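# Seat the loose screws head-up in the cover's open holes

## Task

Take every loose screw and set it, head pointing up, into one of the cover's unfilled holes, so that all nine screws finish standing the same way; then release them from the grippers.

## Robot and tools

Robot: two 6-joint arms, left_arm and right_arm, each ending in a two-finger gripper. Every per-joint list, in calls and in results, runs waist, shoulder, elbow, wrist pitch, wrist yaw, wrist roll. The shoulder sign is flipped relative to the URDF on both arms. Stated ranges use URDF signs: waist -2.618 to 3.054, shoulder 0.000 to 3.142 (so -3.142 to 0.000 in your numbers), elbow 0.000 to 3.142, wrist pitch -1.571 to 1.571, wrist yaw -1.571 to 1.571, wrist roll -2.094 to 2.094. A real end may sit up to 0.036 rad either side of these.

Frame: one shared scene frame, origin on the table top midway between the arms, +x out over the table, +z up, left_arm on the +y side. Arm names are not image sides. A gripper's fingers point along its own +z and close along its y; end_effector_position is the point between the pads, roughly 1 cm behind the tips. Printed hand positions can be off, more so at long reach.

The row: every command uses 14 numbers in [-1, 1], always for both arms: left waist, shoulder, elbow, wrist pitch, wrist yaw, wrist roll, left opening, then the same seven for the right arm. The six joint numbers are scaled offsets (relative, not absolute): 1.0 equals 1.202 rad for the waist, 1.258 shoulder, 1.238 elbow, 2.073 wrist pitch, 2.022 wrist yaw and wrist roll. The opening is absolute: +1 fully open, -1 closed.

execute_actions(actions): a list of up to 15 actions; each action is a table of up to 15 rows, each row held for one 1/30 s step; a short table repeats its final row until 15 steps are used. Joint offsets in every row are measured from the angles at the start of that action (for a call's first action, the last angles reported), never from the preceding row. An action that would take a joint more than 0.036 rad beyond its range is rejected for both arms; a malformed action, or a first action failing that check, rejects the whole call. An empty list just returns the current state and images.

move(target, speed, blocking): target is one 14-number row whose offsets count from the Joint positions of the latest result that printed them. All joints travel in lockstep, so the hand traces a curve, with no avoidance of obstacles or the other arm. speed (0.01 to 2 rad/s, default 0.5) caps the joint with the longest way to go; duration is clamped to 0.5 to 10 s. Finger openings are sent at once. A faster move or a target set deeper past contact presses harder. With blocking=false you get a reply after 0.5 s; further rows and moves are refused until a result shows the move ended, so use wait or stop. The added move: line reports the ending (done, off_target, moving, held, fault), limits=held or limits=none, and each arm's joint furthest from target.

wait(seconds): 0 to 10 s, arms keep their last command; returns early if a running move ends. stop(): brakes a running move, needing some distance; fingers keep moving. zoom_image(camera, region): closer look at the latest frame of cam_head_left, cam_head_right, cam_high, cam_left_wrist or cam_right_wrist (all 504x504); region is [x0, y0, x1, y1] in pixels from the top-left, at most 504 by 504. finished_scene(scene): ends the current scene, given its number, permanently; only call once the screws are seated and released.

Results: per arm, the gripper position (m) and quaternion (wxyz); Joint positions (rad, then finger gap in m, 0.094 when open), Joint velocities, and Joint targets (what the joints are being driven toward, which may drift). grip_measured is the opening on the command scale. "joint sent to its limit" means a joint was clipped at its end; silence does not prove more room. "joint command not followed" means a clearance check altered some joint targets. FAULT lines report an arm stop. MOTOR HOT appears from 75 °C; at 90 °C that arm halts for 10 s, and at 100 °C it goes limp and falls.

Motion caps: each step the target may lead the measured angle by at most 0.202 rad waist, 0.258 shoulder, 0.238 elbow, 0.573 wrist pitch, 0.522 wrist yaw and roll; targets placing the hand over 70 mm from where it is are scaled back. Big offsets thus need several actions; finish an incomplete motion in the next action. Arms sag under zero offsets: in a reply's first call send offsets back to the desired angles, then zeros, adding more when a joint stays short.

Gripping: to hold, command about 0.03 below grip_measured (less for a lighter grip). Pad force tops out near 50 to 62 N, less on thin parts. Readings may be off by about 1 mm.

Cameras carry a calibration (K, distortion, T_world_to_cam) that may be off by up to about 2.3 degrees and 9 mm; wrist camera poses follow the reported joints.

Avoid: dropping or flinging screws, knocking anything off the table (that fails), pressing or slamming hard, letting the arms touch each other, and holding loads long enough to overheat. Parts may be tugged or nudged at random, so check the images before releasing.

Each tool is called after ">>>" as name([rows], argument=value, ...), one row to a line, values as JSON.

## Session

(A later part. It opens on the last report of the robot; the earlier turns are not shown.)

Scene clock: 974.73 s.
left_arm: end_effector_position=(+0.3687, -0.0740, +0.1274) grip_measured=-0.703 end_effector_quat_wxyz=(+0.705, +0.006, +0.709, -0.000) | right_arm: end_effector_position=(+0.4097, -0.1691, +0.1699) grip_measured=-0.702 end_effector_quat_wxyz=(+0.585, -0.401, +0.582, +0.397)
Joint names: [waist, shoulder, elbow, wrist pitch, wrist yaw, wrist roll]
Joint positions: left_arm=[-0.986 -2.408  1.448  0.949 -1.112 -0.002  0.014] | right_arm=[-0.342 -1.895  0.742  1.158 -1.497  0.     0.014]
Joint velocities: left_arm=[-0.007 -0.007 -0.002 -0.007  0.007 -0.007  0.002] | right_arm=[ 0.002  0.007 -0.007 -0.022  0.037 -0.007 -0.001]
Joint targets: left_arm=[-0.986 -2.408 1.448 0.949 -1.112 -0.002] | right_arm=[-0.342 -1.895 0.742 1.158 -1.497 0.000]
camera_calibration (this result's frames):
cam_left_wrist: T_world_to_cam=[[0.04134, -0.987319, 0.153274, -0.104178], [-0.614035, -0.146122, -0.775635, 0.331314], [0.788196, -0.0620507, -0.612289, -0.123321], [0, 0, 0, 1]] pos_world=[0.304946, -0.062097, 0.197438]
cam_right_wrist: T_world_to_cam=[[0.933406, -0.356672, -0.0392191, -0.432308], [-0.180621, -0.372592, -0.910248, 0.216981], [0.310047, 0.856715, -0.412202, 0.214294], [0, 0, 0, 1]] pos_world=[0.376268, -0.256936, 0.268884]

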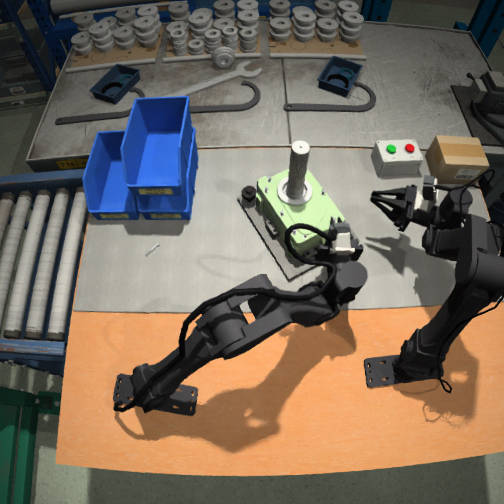

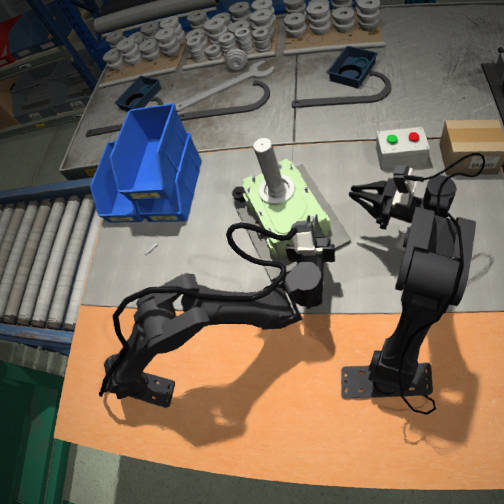

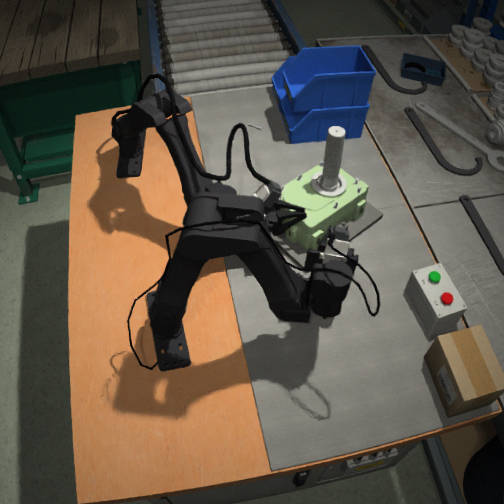

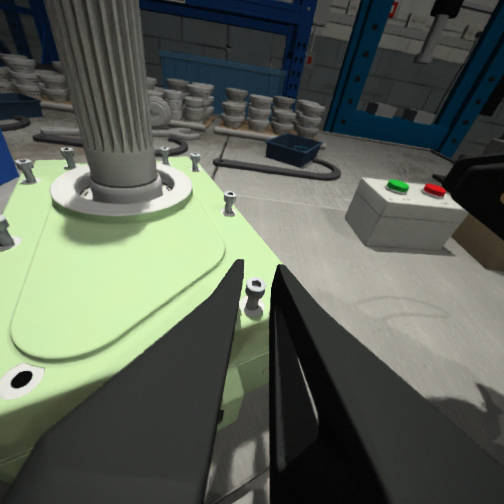

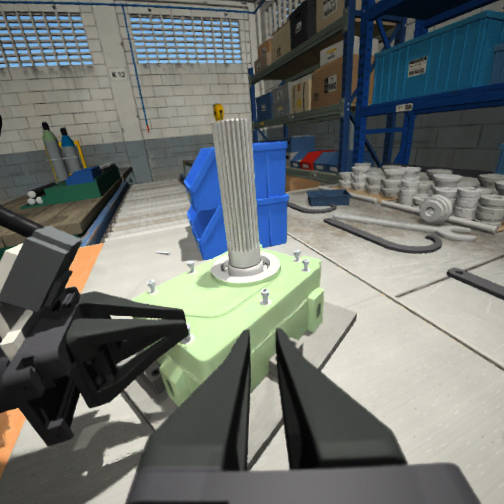

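>>> move(target=[0,0.1,0,0,0,0,-0.6,0,0,0,0,0,0,-0.7], speed=0.15)

>>> move(target=[0,0.36,0.29,-0.95,0.45,0.2,-0.3,0,0,0,0,0,0,-0.7], speed=0.9)

Scene clock: 986.87 s.
left_arm: end_effector_position=(+0.3669, -0.0704, +0.1844) grip_measured=-0.603 end_effector_quat_wxyz=(+0.721, -0.028, +0.691, -0.034) | right_arm: end_effector_position=(+0.4097, -0.1691, +0.1699) grip_measured=-0.702 end_effector_quat_wxyz=(+0.585, -0.401, +0.582, +0.397)
Joint names: [waist, shoulder, elbow, wrist pitch, wrist yaw, wrist roll]
Joint positions: left_arm=[-0.986 -2.301  1.448  0.949 -1.112 -0.002  0.019] | right_arm=[-0.342 -1.895  0.742  1.158 -1.497  0.     0.014]
Joint velocities: left_arm=[-0.017  0.007  0.007  0.051  0.022 -0.051  0.001] | right_arm=[-0.012  0.007 -0.002  0.007 -0.037 -0.022 -0.   ]
Joint targets: left_arm=[-0.986 -2.282 1.448 0.949 -1.112 -0.002] | right_arm=[-0.342 -1.895 0.742 1.158 -1.497 0.000]
move: done; limits=none; left_arm: farthest joint: the shoulder, 0.019 radians from its target (0.126 radians at the start); right_arm: farthest joint: the waist, 0.000 radians from its target (0.000 radians at the start)
camera_calibration (this result's frames):
cam_left_wrist: T_world_to_cam=[[0.031979, -0.967953, 0.249085, -0.122187], [-0.57771, -0.221267, -0.785679, 0.358221], [0.815615, -0.118774, -0.566273, -0.109378], [0, 0, 0, 1]] pos_world=[0.300066, -0.0520004, 0.249944]
cam_right_wrist: T_world_to_cam=[[0.933406, -0.356672, -0.0392191, -0.432308], [-0.180621, -0.372592, -0.910248, 0.216981], [0.310047, 0.856715, -0.412202, 0.214294], [0, 0, 0, 1]] pos_world=[0.376268, -0.256936, 0.268884]

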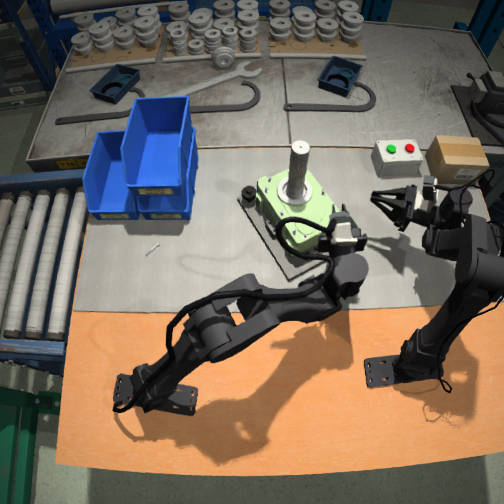

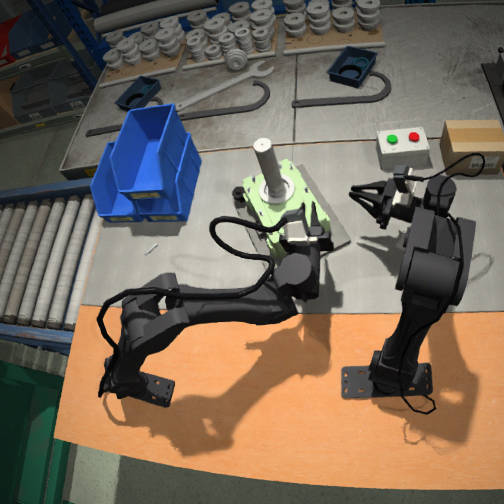

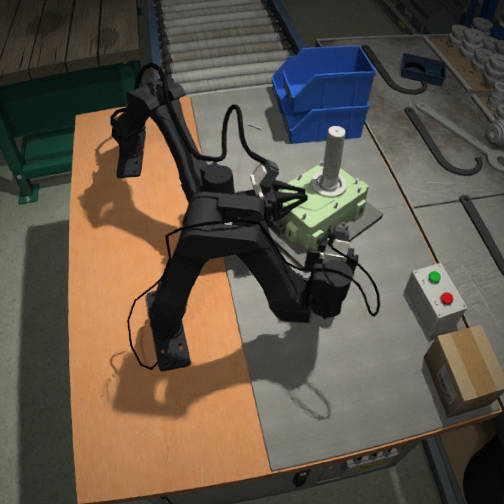

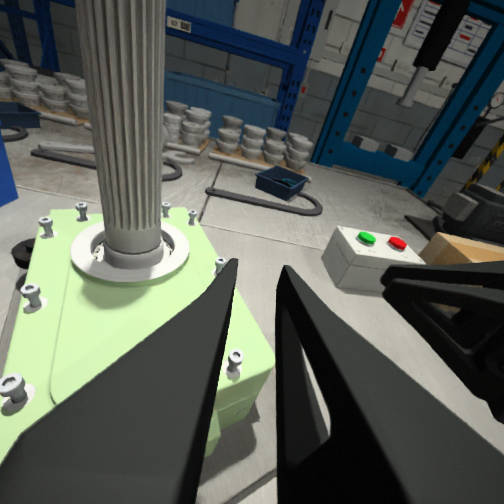

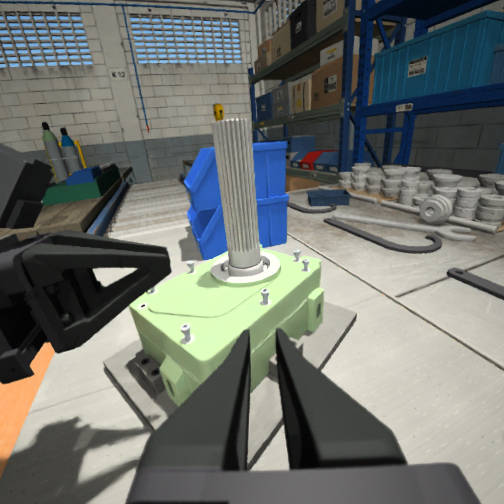

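Scene clock: 989.97 s.
left_arm: end_effector_position=(+0.2169, -0.0421, +0.1948) grip_measured=-0.303 end_effector_quat_wxyz=(+0.261, +0.645, +0.719, +0.009) | right_arm: end_effector_position=(+0.4097, -0.1691, +0.1699) grip_measured=-0.702 end_effector_quat_wxyz=(+0.585, -0.401, +0.582, +0.397)
Joint names: [waist, shoulder, elbow, wrist pitch, wrist yaw, wrist roll]
Joint positions: left_arm=[-0.986 -1.866  1.783 -1.    -0.209  0.394  0.033] | right_arm=[-0.342 -1.895  0.742  1.158 -1.497  0.     0.014]
Joint velocities: left_arm=[-0.022  0.012 -0.002  0.066 -0.022  0.037 -0.   ] | right_arm=[ 0.002 -0.027 -0.017  0.022 -0.095 -0.095 -0.001]
Joint targets: left_arm=[-0.986 -1.848 1.807 -1.020 -0.202 0.403] | right_arm=[-0.342 -1.895 0.742 1.158 -1.497 0.000]
move: off_target (left_arm); limits=none; left_arm: farthest joint: the elbow, 0.024 radians from its target (0.359 radians at the start); right_arm: farthest joint: the waist, 0.000 radians from its target (0.000 radians at the start)
camera_calibration (this result's frames):
cam_left_wrist: T_world_to_cam=[[-0.88399, -0.3329, -0.328238, 0.245266], [-0.406752, 0.893782, 0.188963, 0.105997], [0.230467, 0.300553, -0.925501, 0.236752], [0, 0, 0, 1]] pos_world=[0.205363, -0.0842456, 0.27959]
cam_right_wrist: T_world_to_cam=[[0.933406, -0.356672, -0.0392191, -0.432308], [-0.180621, -0.372592, -0.910248, 0.216981], [0.310047, 0.856715, -0.412202, 0.214294], [0, 0, 0, 1]] pos_world=[0.376268, -0.256936, 0.268884]

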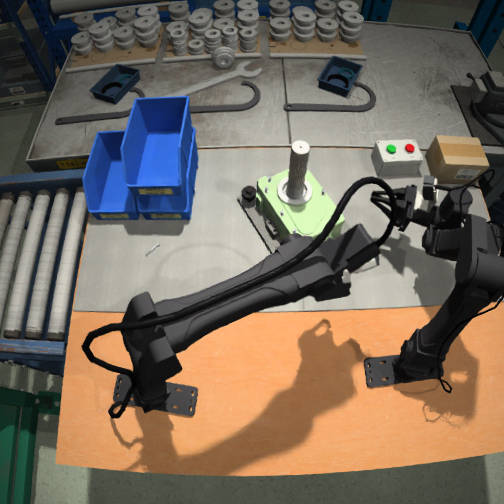

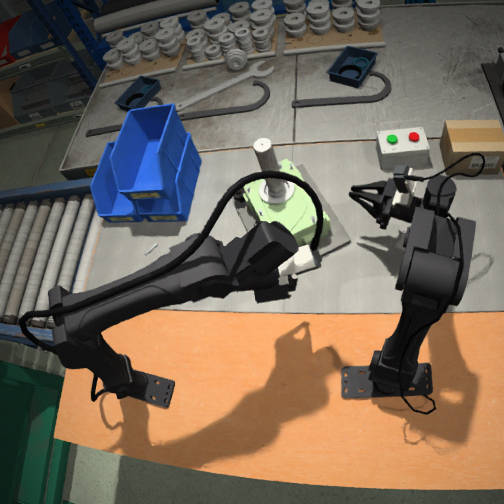

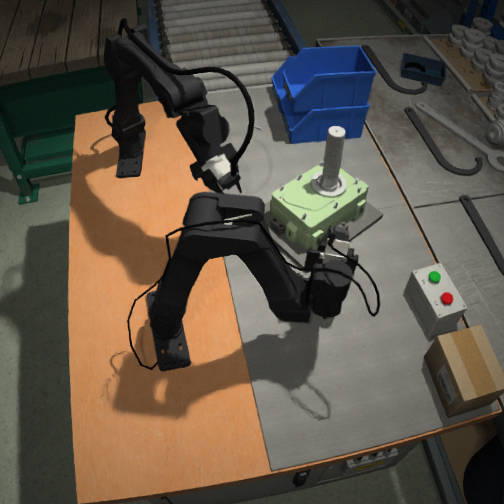

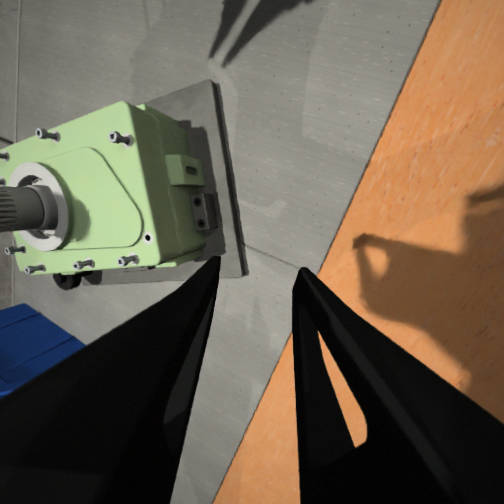

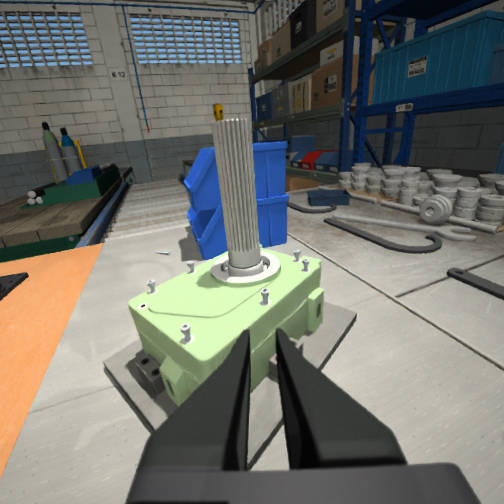

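>>> move(target=[0.982,-0.149,-0.085,-0.119,0.108,0.206,-0.3,0,0,0,0,0,0,-0.7], speed=0.7)

Scene clock: 998.87 s.
left_arm: end_effector_position=(+0.3679, +0.3808, +0.0774) grip_measured=-0.303 end_effector_quat_wxyz=(-0.007, +0.361, +0.932, -0.003) | right_arm: end_effector_position=(+0.4097, -0.1691, +0.1699) grip_measured=-0.702 end_effector_quat_wxyz=(+0.585, -0.401, +0.582, +0.397)
Joint names: [waist, shoulder, elbow, wrist pitch, wrist yaw, wrist roll]
Joint positions: left_arm=[ 0.197 -2.042  1.69  -1.235  0.     0.802  0.033] | right_arm=[-0.342 -1.895  0.742  1.158 -1.497  0.     0.014]
Joint velocities: left_arm=[-0.017 -0.012  0.002 -0.007  0.007  0.007  0.001] | right_arm=[-0.012  0.012  0.017  0.081  0.007  0.037  0.   ]
Joint targets: left_arm=[0.195 -2.053 1.678 -1.247 0.009 0.810] | right_arm=[-0.342 -1.895 0.742 1.158 -1.497 0.000]
move: done; limits=none; left_arm: farthest joint: the elbow, 0.013 radians from its target (0.105 radians at the start); right_arm: farthest joint: the waist, 0.000 radians from its target (0.000 radians at the start)
camera_calibration (this result's frames):
cam_left_wrist: T_world_to_cam=[[-0.545634, -0.837086, -0.0396272, 0.526139], [-0.671013, 0.408078, 0.619043, 0.0604337], [-0.502021, 0.364361, -0.784357, 0.200508], [0, 0, 0, 1]] pos_world=[0.42829, 0.342704, 0.140708]
cam_right_wrist: T_world_to_cam=[[0.933406, -0.356672, -0.0392191, -0.432308], [-0.180621, -0.372592, -0.910248, 0.216981], [0.310047, 0.856715, -0.412202, 0.214294], [0, 0, 0, 1]] pos_world=[0.376268, -0.256936, 0.268884]

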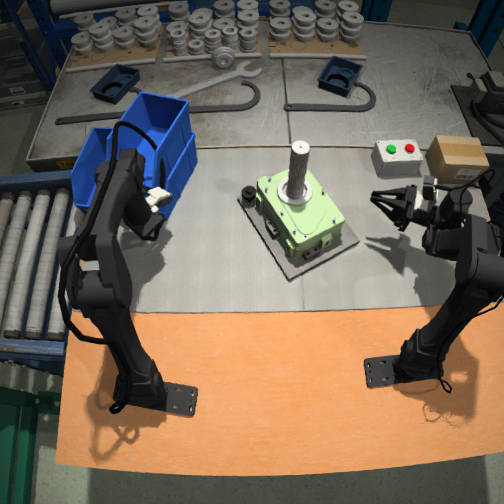

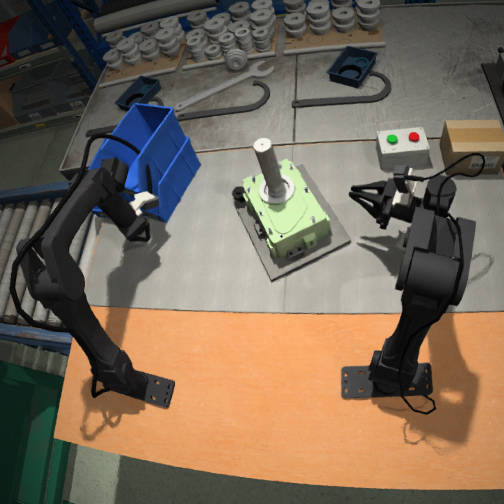

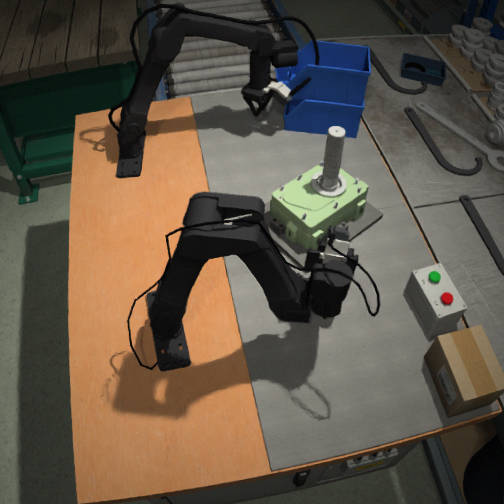

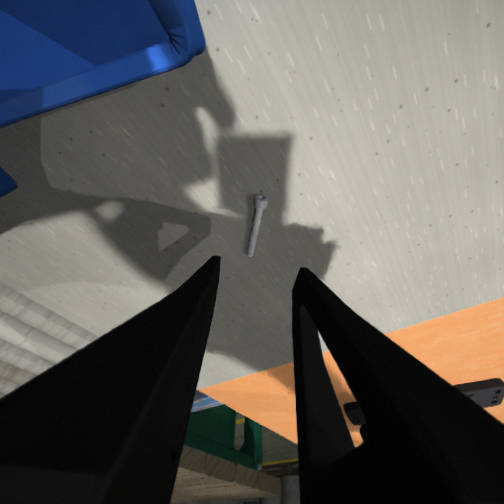

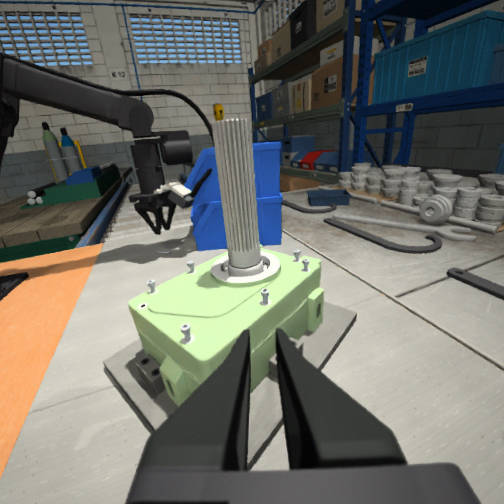

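>>> move(target=[0.02,-0.02,-0.192,0.128,0,0.008,-0.3,0,0,0,0,0,0,-0.7], speed=0.15)

Scene clock: 1014.53 s.
left_arm: end_effector_position=(+0.3655, +0.3862, +0.0242) grip_measured=-0.303 end_effector_quat_wxyz=(+0.011, +0.358, +0.934, +0.005) | right_arm: end_effector_position=(+0.4097, -0.1691, +0.1699) grip_measured=-0.702 end_effector_quat_wxyz=(+0.585, -0.401, +0.582, +0.397)
Joint names: [waist, shoulder, elbow, wrist pitch, wrist yaw, wrist roll]
Joint positions: left_arm=[ 0.211 -2.042  1.473 -0.978  0.     0.808  0.033] | right_arm=[-0.342 -1.895  0.742  1.158 -1.497  0.     0.014]
Joint velocities: left_arm=[-0.002 -0.007 -0.032  0.007 -0.007  0.007 -0.   ] | right_arm=[-0.007  0.007 -0.007 -0.066 -0.037  0.007 -0.   ]
Joint targets: left_arm=[0.220 -2.067 1.453 -0.970 0.000 0.818] | right_arm=[-0.342 -1.895 0.742 1.158 -1.497 0.000]
move: off_target (left_arm); limits=none; left_arm: farthest joint: the shoulder, 0.025 radians from its target (0.025 radians at the start); right_arm: farthest joint: the waist, 0.000 radians from its target (0.000 radians at the start)
camera_calibration (this result's frames):
cam_left_wrist: T_world_to_cam=[[-0.536529, -0.841482, -0.063601, 0.526242], [-0.698621, 0.400635, 0.592807, 0.103226], [-0.473356, 0.362491, -0.802829, 0.146235], [0, 0, 0, 1]] pos_world=[0.423681, 0.348458, 0.089678]
cam_right_wrist: T_world_to_cam=[[0.933406, -0.356672, -0.0392191, -0.432308], [-0.180621, -0.372592, -0.910248, 0.216981], [0.310047, 0.856715, -0.412202, 0.214294], [0, 0, 0, 1]] pos_world=[0.376268, -0.256936, 0.268884]

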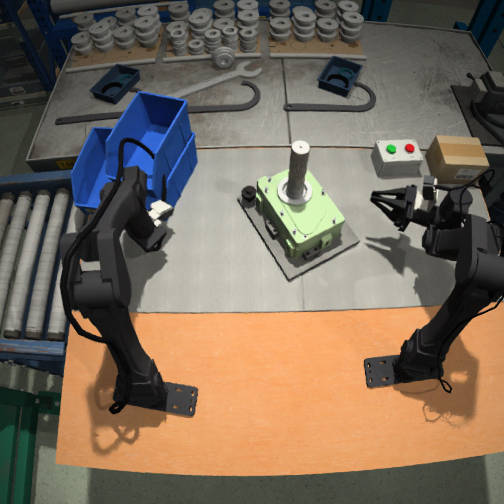

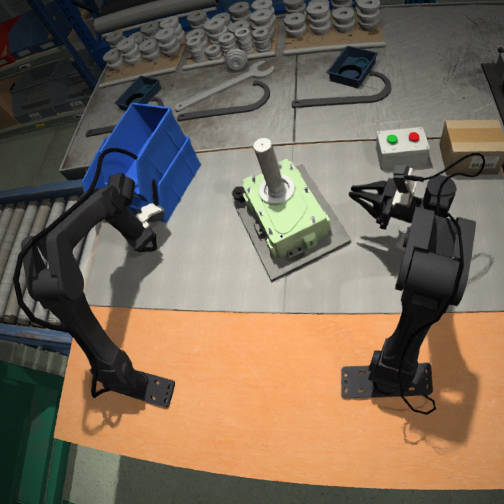

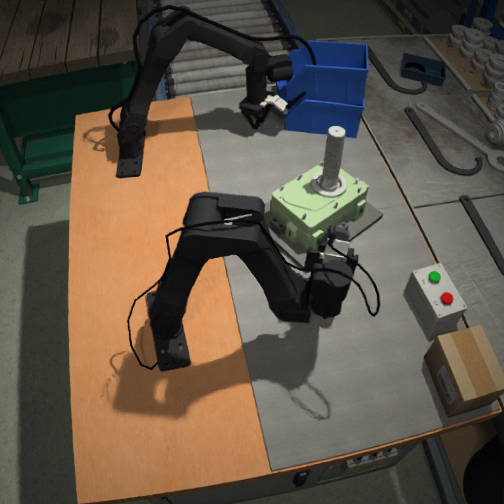

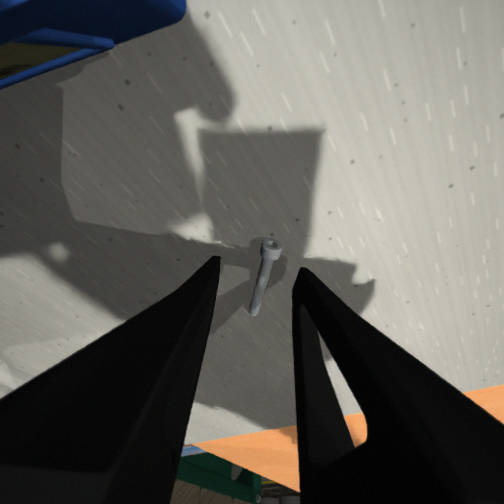

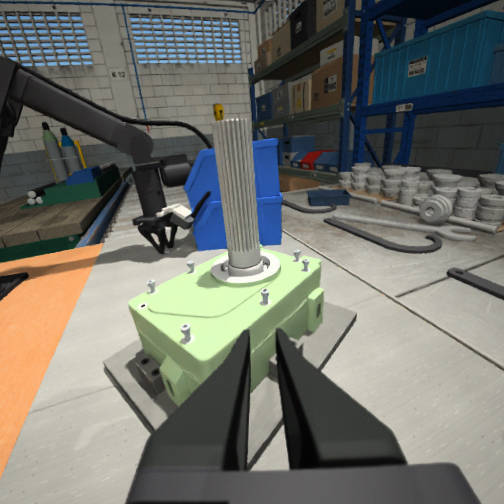

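>>> move(target=[0,-0.027,0,0,0,0,-0.3,0,0,0,0,0,0,-0.7], speed=0.03)

Scene clock: 1020.77 s.
left_arm: end_effector_position=(+0.3643, +0.3861, +0.0192) grip_measured=-0.303 end_effector_quat_wxyz=(+0.005, +0.358, +0.934, +0.002) | right_arm: end_effector_position=(+0.4097, -0.1691, +0.1699) grip_measured=-0.702 end_effector_quat_wxyz=(+0.585, -0.401, +0.582, +0.397)
Joint names: [waist, shoulder, elbow, wrist pitch, wrist yaw, wrist roll]
Joint positions: left_arm=[ 0.211 -2.056  1.473 -0.978  0.     0.808  0.033] | right_arm=[-0.342 -1.895  0.742  1.158 -1.497  0.     0.014]
Joint velocities: left_arm=[-0.007 -0.002 -0.027  0.051 -0.007  0.066 -0.   ] | right_arm=[-0.022  0.022  0.002  0.007 -0.022 -0.037 -0.001]
Joint targets: left_arm=[0.211 -2.076 1.473 -0.978 0.000 0.808] | right_arm=[-0.342 -1.895 0.742 1.158 -1.497 0.000]
move: done; limits=none; left_arm: farthest joint: the shoulder, 0.020 radians from its target (0.034 radians at the start); right_arm: farthest joint: the waist, 0.000 radians from its target (0.000 radians at the start)
camera_calibration (this result's frames):
cam_left_wrist: T_world_to_cam=[[-0.537322, -0.841543, -0.0555938, 0.525341], [-0.69067, 0.401245, 0.601645, 0.10206], [-0.484004, 0.361674, -0.796826, 0.145754], [0, 0, 0, 1]] pos_world=[0.423312, 0.34843, 0.0839419]
cam_right_wrist: T_world_to_cam=[[0.933406, -0.356672, -0.0392191, -0.432308], [-0.180621, -0.372592, -0.910248, 0.216981], [0.310047, 0.856715, -0.412202, 0.214294], [0, 0, 0, 1]] pos_world=[0.376268, -0.256936, 0.268884]

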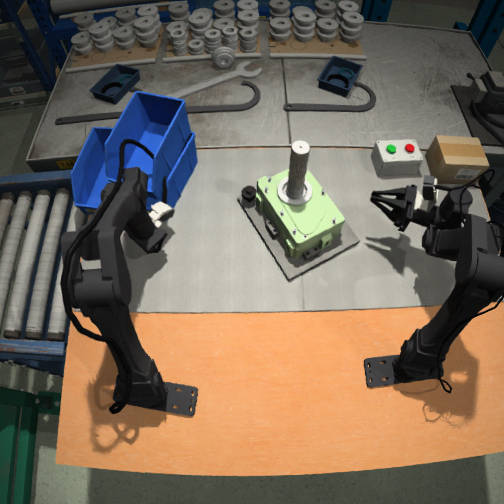

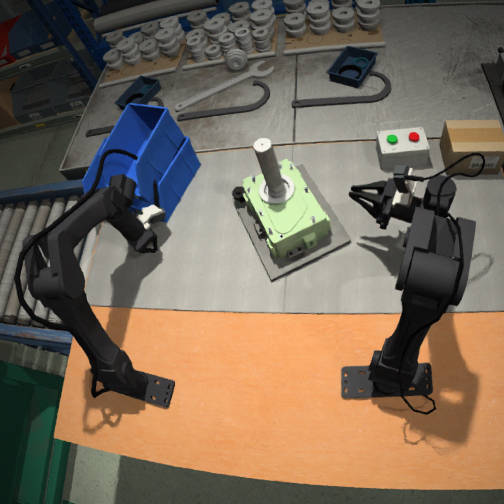

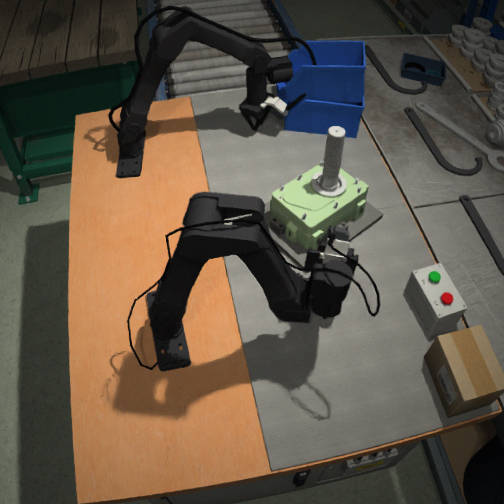

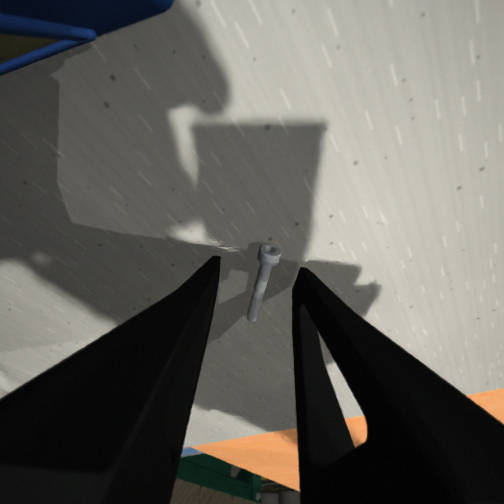

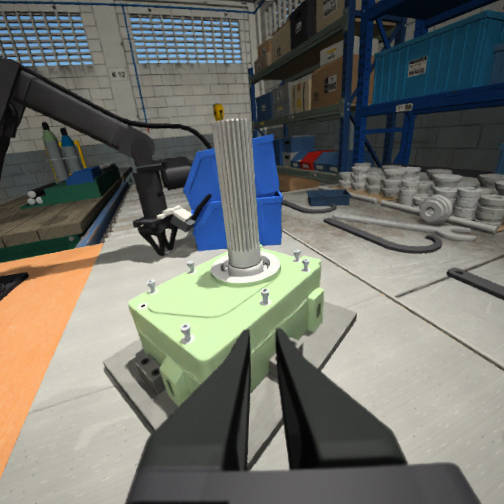

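>>> execute_actions([
  [[0,-0.016,0,0,0,0,-0.7,0,0,0,0,0,0,-0.7]],
  [[0,-0.016,0,0,0,0,-0.97,0,0,0,0,0,0,-0.7]],
  [[0,0,0,0,0,0,-0.97,0,0,0,0,0,0,-0.7]],
])

>>> move(target=[-0.1,0.33,0,-0.18,0,0,-0.97,0,0,0,0,0,0,-0.7], speed=0.4)

Scene clock: 1029.73 s.
left_arm: end_effector_position=(+0.3643, +0.3861, +0.0192) grip_measured=-0.938 end_effector_quat_wxyz=(+0.005, +0.358, +0.934, +0.002) | right_arm: end_effector_position=(+0.4097, -0.1691, +0.1699) grip_measured=-0.702 end_effector_quat_wxyz=(+0.585, -0.401, +0.582, +0.397)
Joint names: [waist, shoulder, elbow, wrist pitch, wrist yaw, wrist roll]
Joint positions: left_arm=[ 0.211 -2.056  1.473 -0.978  0.     0.808  0.003] | right_arm=[-0.342 -1.895  0.742  1.158 -1.497  0.     0.014]
Joint velocities: left_arm=[-0.012 -0.007 -0.002 -0.066  0.007  0.022  0.001] | right_arm=[-0.017  0.007 -0.017  0.007  0.007 -0.051 -0.   ]
Joint targets: left_arm=[0.211 -2.056 1.473 -0.978 0.000 0.808] | right_arm=[-0.342 -1.895 0.742 1.158 -1.497 0.000]
camera_calibration (this result's frames):
cam_left_wrist: T_world_to_cam=[[-0.537322, -0.841543, -0.0555938, 0.525341], [-0.69067, 0.401245, 0.601645, 0.10206], [-0.484004, 0.361674, -0.796826, 0.145754], [0, 0, 0, 1]] pos_world=[0.423312, 0.34843, 0.0839419]
cam_right_wrist: T_world_to_cam=[[0.933406, -0.356672, -0.0392191, -0.432308], [-0.180621, -0.372592, -0.910248, 0.216981], [0.310047, 0.856715, -0.412202, 0.214294], [0, 0, 0, 1]] pos_world=[0.376268, -0.256936, 0.268884]

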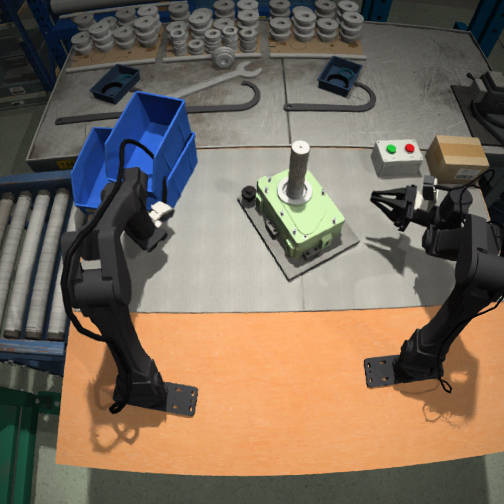

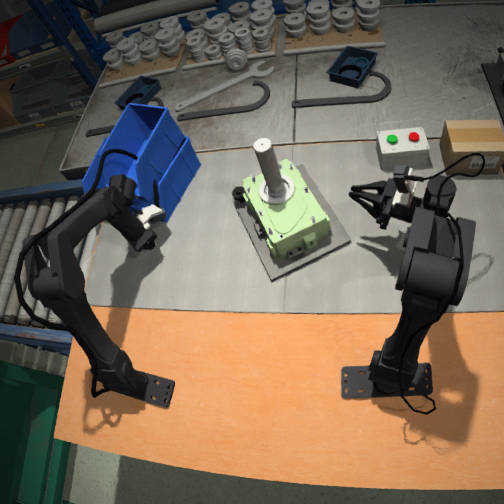

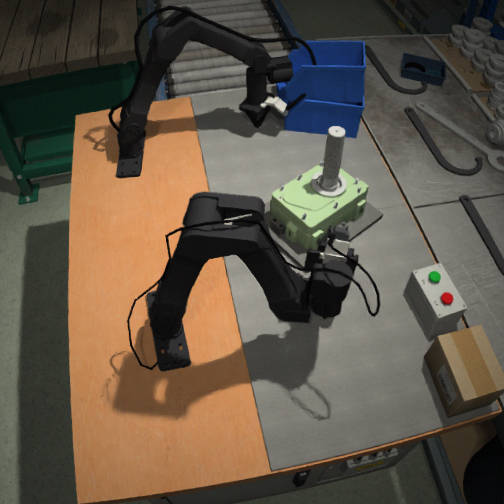

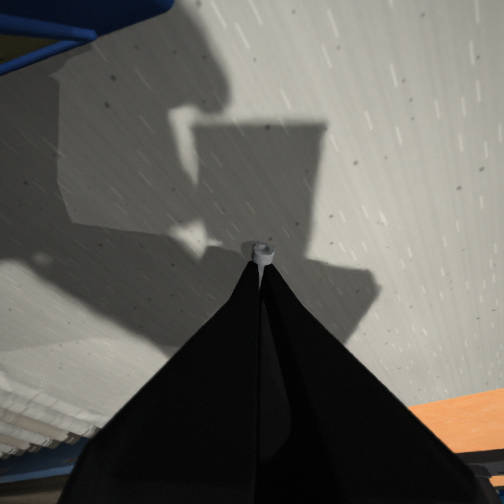

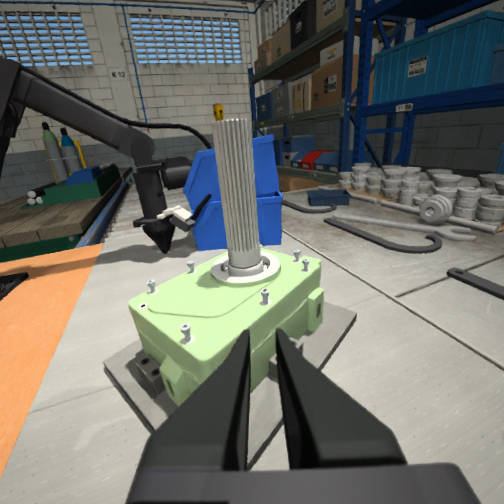

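Scene clock: 1031.43 s.
left_arm: end_effector_position=(+0.2902, +0.3456, +0.1485) grip_measured=-0.938 end_effector_quat_wxyz=(+0.027, +0.410, +0.912, +0.011) | right_arm: end_effector_position=(+0.4097, -0.1691, +0.1699) grip_measured=-0.702 end_effector_quat_wxyz=(+0.585, -0.401, +0.582, +0.397)
Joint names: [waist, shoulder, elbow, wrist pitch, wrist yaw, wrist roll]
Joint positions: left_arm=[ 0.098 -1.655  1.473 -1.332  0.     0.808  0.003] | right_arm=[-0.342 -1.895  0.742  1.158 -1.497  0.     0.014]
Joint velocities: left_arm=[ 0.002  0.017 -0.007 -0.007  0.007 -0.007 -0.001] | right_arm=[ 0.007  0.012 -0.002 -0.007 -0.007  0.037 -0.   ]
Joint targets: left_arm=[0.091 -1.640 1.473 -1.351 0.000 0.808] | right_arm=[-0.342 -1.895 0.742 1.158 -1.497 0.000]
move: done; limits=none; left_arm: farthest joint: the wrist pitch, 0.020 radians from its target (0.374 radians at the start); right_arm: farthest joint: the waist, 0.000 radians from its target (0.000 radians at the start)
camera_calibration (this result's frames):
cam_left_wrist: T_world_to_cam=[[-0.625457, -0.775759, -0.0836801, 0.465669], [-0.668538, 0.477512, 0.570122, -0.0387457], [-0.402319, 0.41253, -0.817287, 0.189368], [0, 0, 0, 1]] pos_world=[0.341539, 0.301629, 0.215825]
cam_right_wrist: T_world_to_cam=[[0.933406, -0.356672, -0.0392191, -0.432308], [-0.180621, -0.372592, -0.910248, 0.216981], [0.310047, 0.856715, -0.412202, 0.214294], [0, 0, 0, 1]] pos_world=[0.376268, -0.256936, 0.268884]

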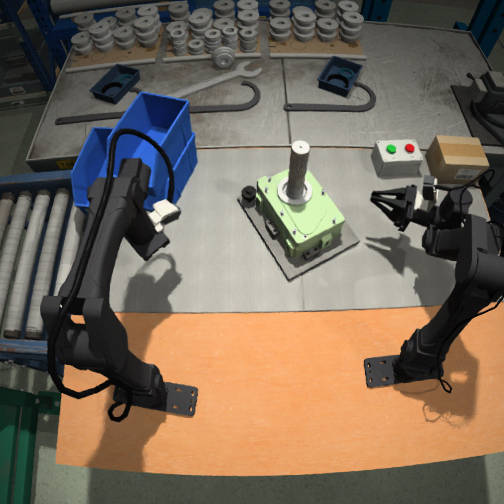

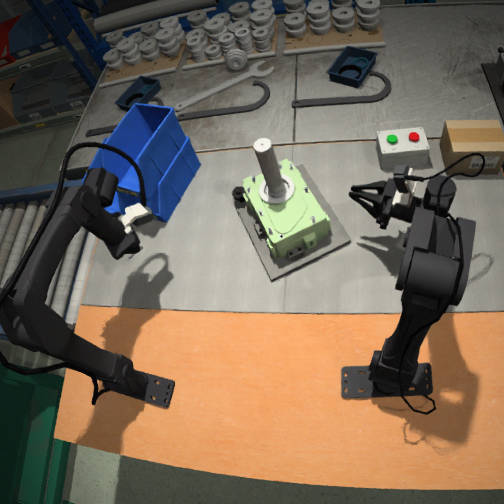

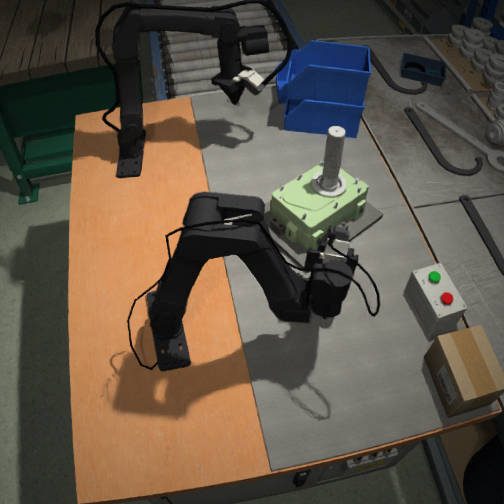

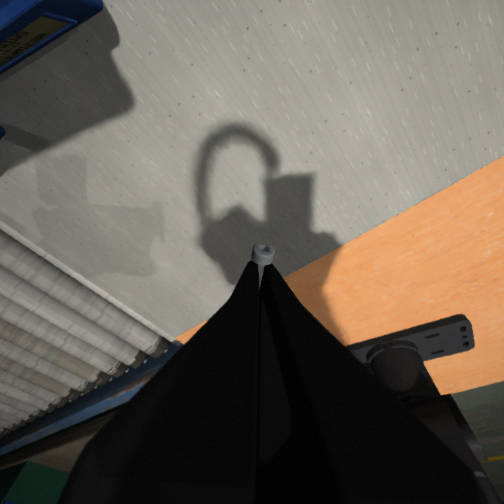

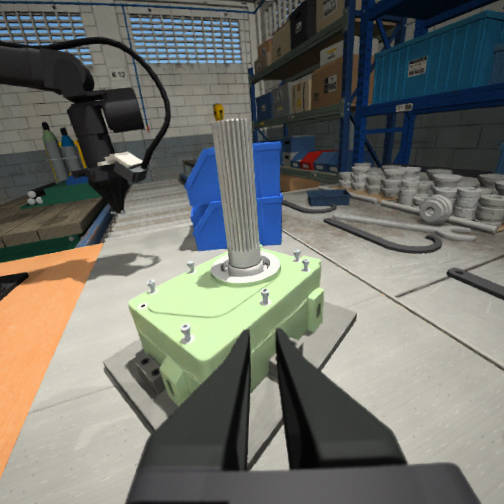

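>>> move(target=[-0.915,0,0,0.2,-0.15,-0.404,-0.97,0,0,0,0,0,0,-0.7], speed=0.8)

>>> move(target=[0,-0.33,-0.376,0.97,-0.42,0,-0.97,0,0,0,0,0,0,-0.7], speed=0.8)

Scene clock: 1045.30 s.
left_arm: end_effector_position=(+0.1967, +0.0140, +0.1802) grip_measured=-0.938 end_effector_quat_wxyz=(+0.265, +0.493, +0.829, -0.002) | right_arm: end_effector_position=(+0.4097, -0.1691, +0.1699) grip_measured=-0.702 end_effector_quat_wxyz=(+0.585, -0.401, +0.582, +0.397)
Joint names: [waist, shoulder, elbow, wrist pitch, wrist yaw, wrist roll]
Joint positions: left_arm=[-1.005 -1.655  1.473 -0.932 -0.29   0.003  0.003] | right_arm=[-0.342 -1.895  0.742  1.158 -1.497  0.     0.014]
Joint velocities: left_arm=[-0.012  0.002 -0.002 -0.066 -0.022 -0.037  0.   ] | right_arm=[-0.007  0.007  0.007  0.051  0.037  0.022  0.001]
Joint targets: left_arm=[-1.002 -1.655 1.473 -0.917 -0.303 -0.009] | right_arm=[-0.342 -1.895 0.742 1.158 -1.497 0.000]
move: done; limits=none; left_arm: farthest joint: the wrist pitch, 0.015 radians from its target (0.415 radians at the start); right_arm: farthest joint: the waist, 0.000 radians from its target (0.000 radians at the start)
camera_calibration (this result's frames):
cam_left_wrist: T_world_to_cam=[[-0.725311, -0.650695, -0.224766, 0.195906], [-0.68491, 0.715001, 0.140259, 0.116402], [0.0694419, 0.255676, -0.964265, 0.25035], [0, 0, 0, 1]] pos_world=[0.204433, -0.0197609, 0.26911]
cam_right_wrist: T_world_to_cam=[[0.933406, -0.356672, -0.0392191, -0.432308], [-0.180621, -0.372592, -0.910248, 0.216981], [0.310047, 0.856715, -0.412202, 0.214294], [0, 0, 0, 1]] pos_world=[0.376268, -0.256936, 0.268884]

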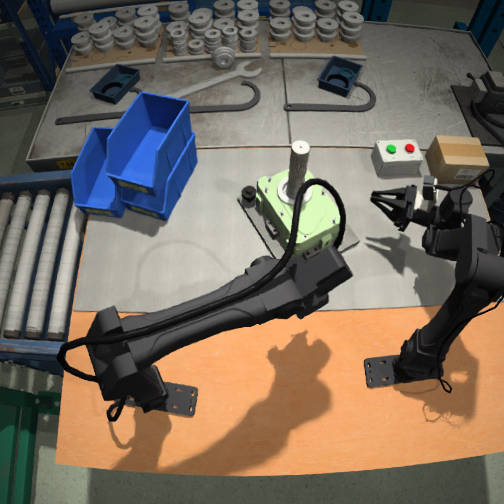

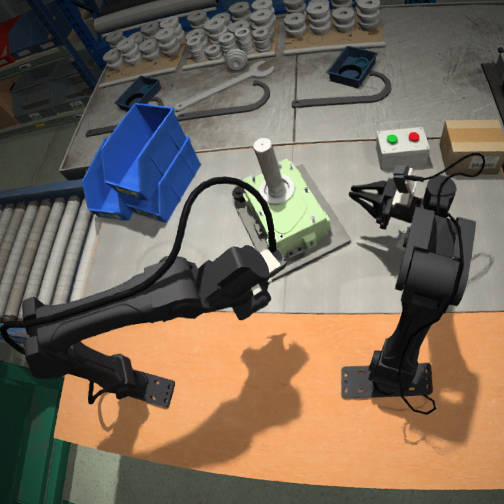

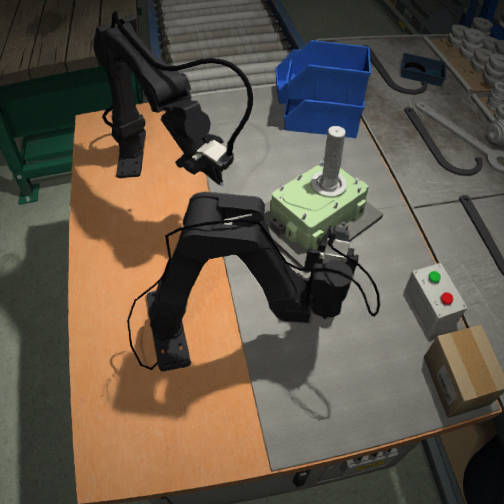

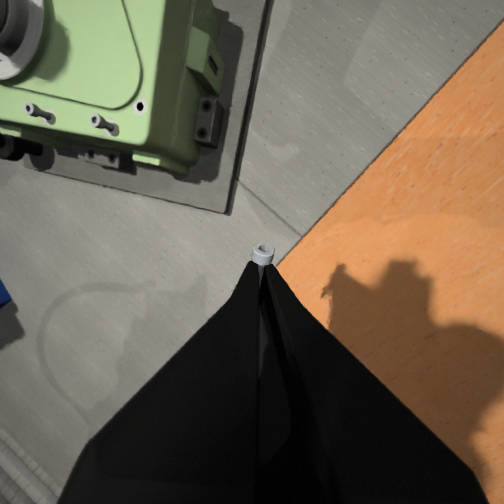

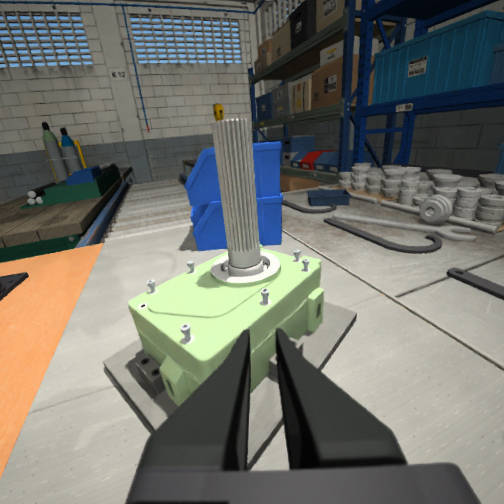

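Scene clock: 1048.70 s.
left_arm: end_effector_position=(+0.3246, -0.0000, +0.1762) grip_measured=-0.938 end_effector_quat_wxyz=(+0.712, -0.006, +0.702, -0.012) | right_arm: end_effector_position=(+0.4097, -0.1691, +0.1699) grip_measured=-0.702 end_effector_quat_wxyz=(+0.585, -0.401, +0.582, +0.397)
Joint names: [waist, shoulder, elbow, wrist pitch, wrist yaw, wrist roll]
Joint positions: left_arm=[-1.005 -2.058  1.022  1.068 -1.13   0.003  0.003] | right_arm=[-0.342 -1.895  0.742  1.158 -1.497  0.     0.014]
Joint velocities: left_arm=[-0.017  0.017 -0.007 -0.066 -0.037 -0.037 -0.001] | right_arm=[ 0.007  0.007 -0.012 -0.022  0.007 -0.037 -0.   ]
Joint targets: left_arm=[-1.005 -2.070 1.007 1.079 -1.139 0.003] | right_arm=[-0.342 -1.895 0.742 1.158 -1.497 0.000]
move: done; limits=none; left_arm: farthest joint: the elbow, 0.014 radians from its target (0.466 radians at the start); right_arm: farthest joint: the waist, 0.000 radians from its target (0.000 radians at the start)
camera_calibration (this result's frames):
cam_left_wrist: T_world_to_cam=[[0.0379284, -0.981506, 0.187636, -0.0417887], [-0.600135, -0.17251, -0.781075, 0.349338], [0.798999, -0.0829819, -0.595579, -0.0606198], [0, 0, 0, 1]] pos_world=[0.25967, 0.0142184, 0.244597]
cam_right_wrist: T_world_to_cam=[[0.933406, -0.356672, -0.0392191, -0.432308], [-0.180621, -0.372592, -0.910248, 0.216981], [0.310047, 0.856715, -0.412202, 0.214294], [0, 0, 0, 1]] pos_world=[0.376268, -0.256936, 0.268884]

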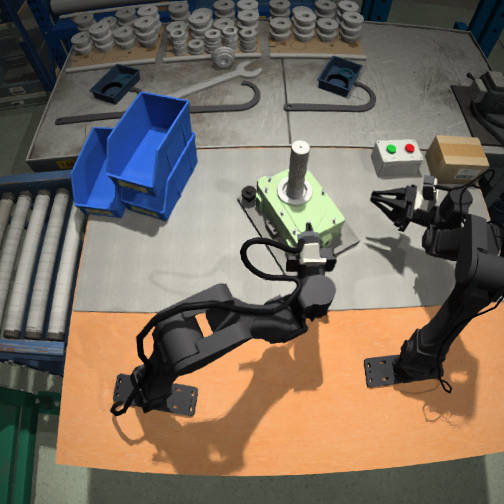

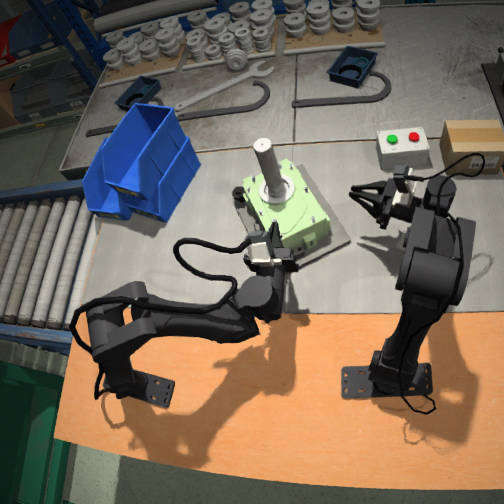

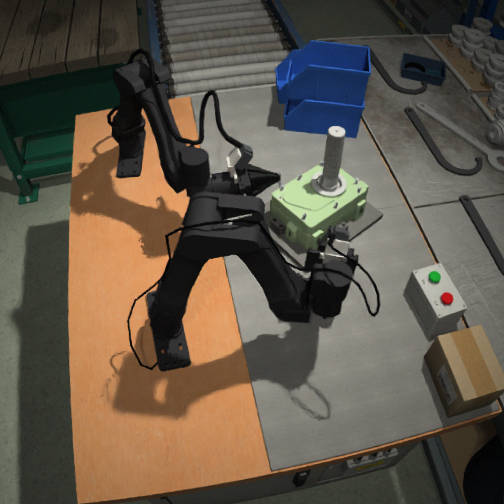

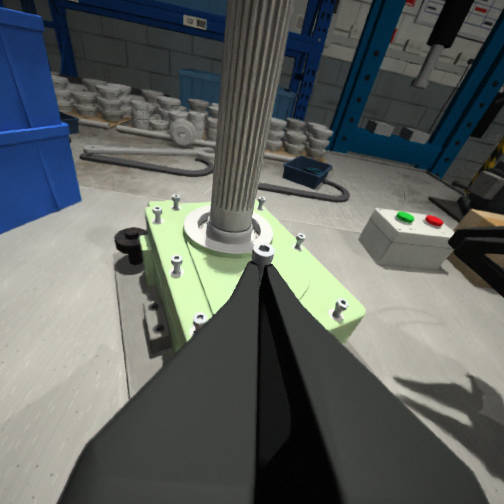

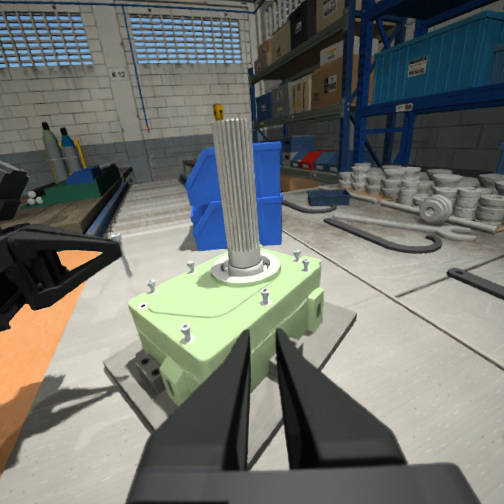

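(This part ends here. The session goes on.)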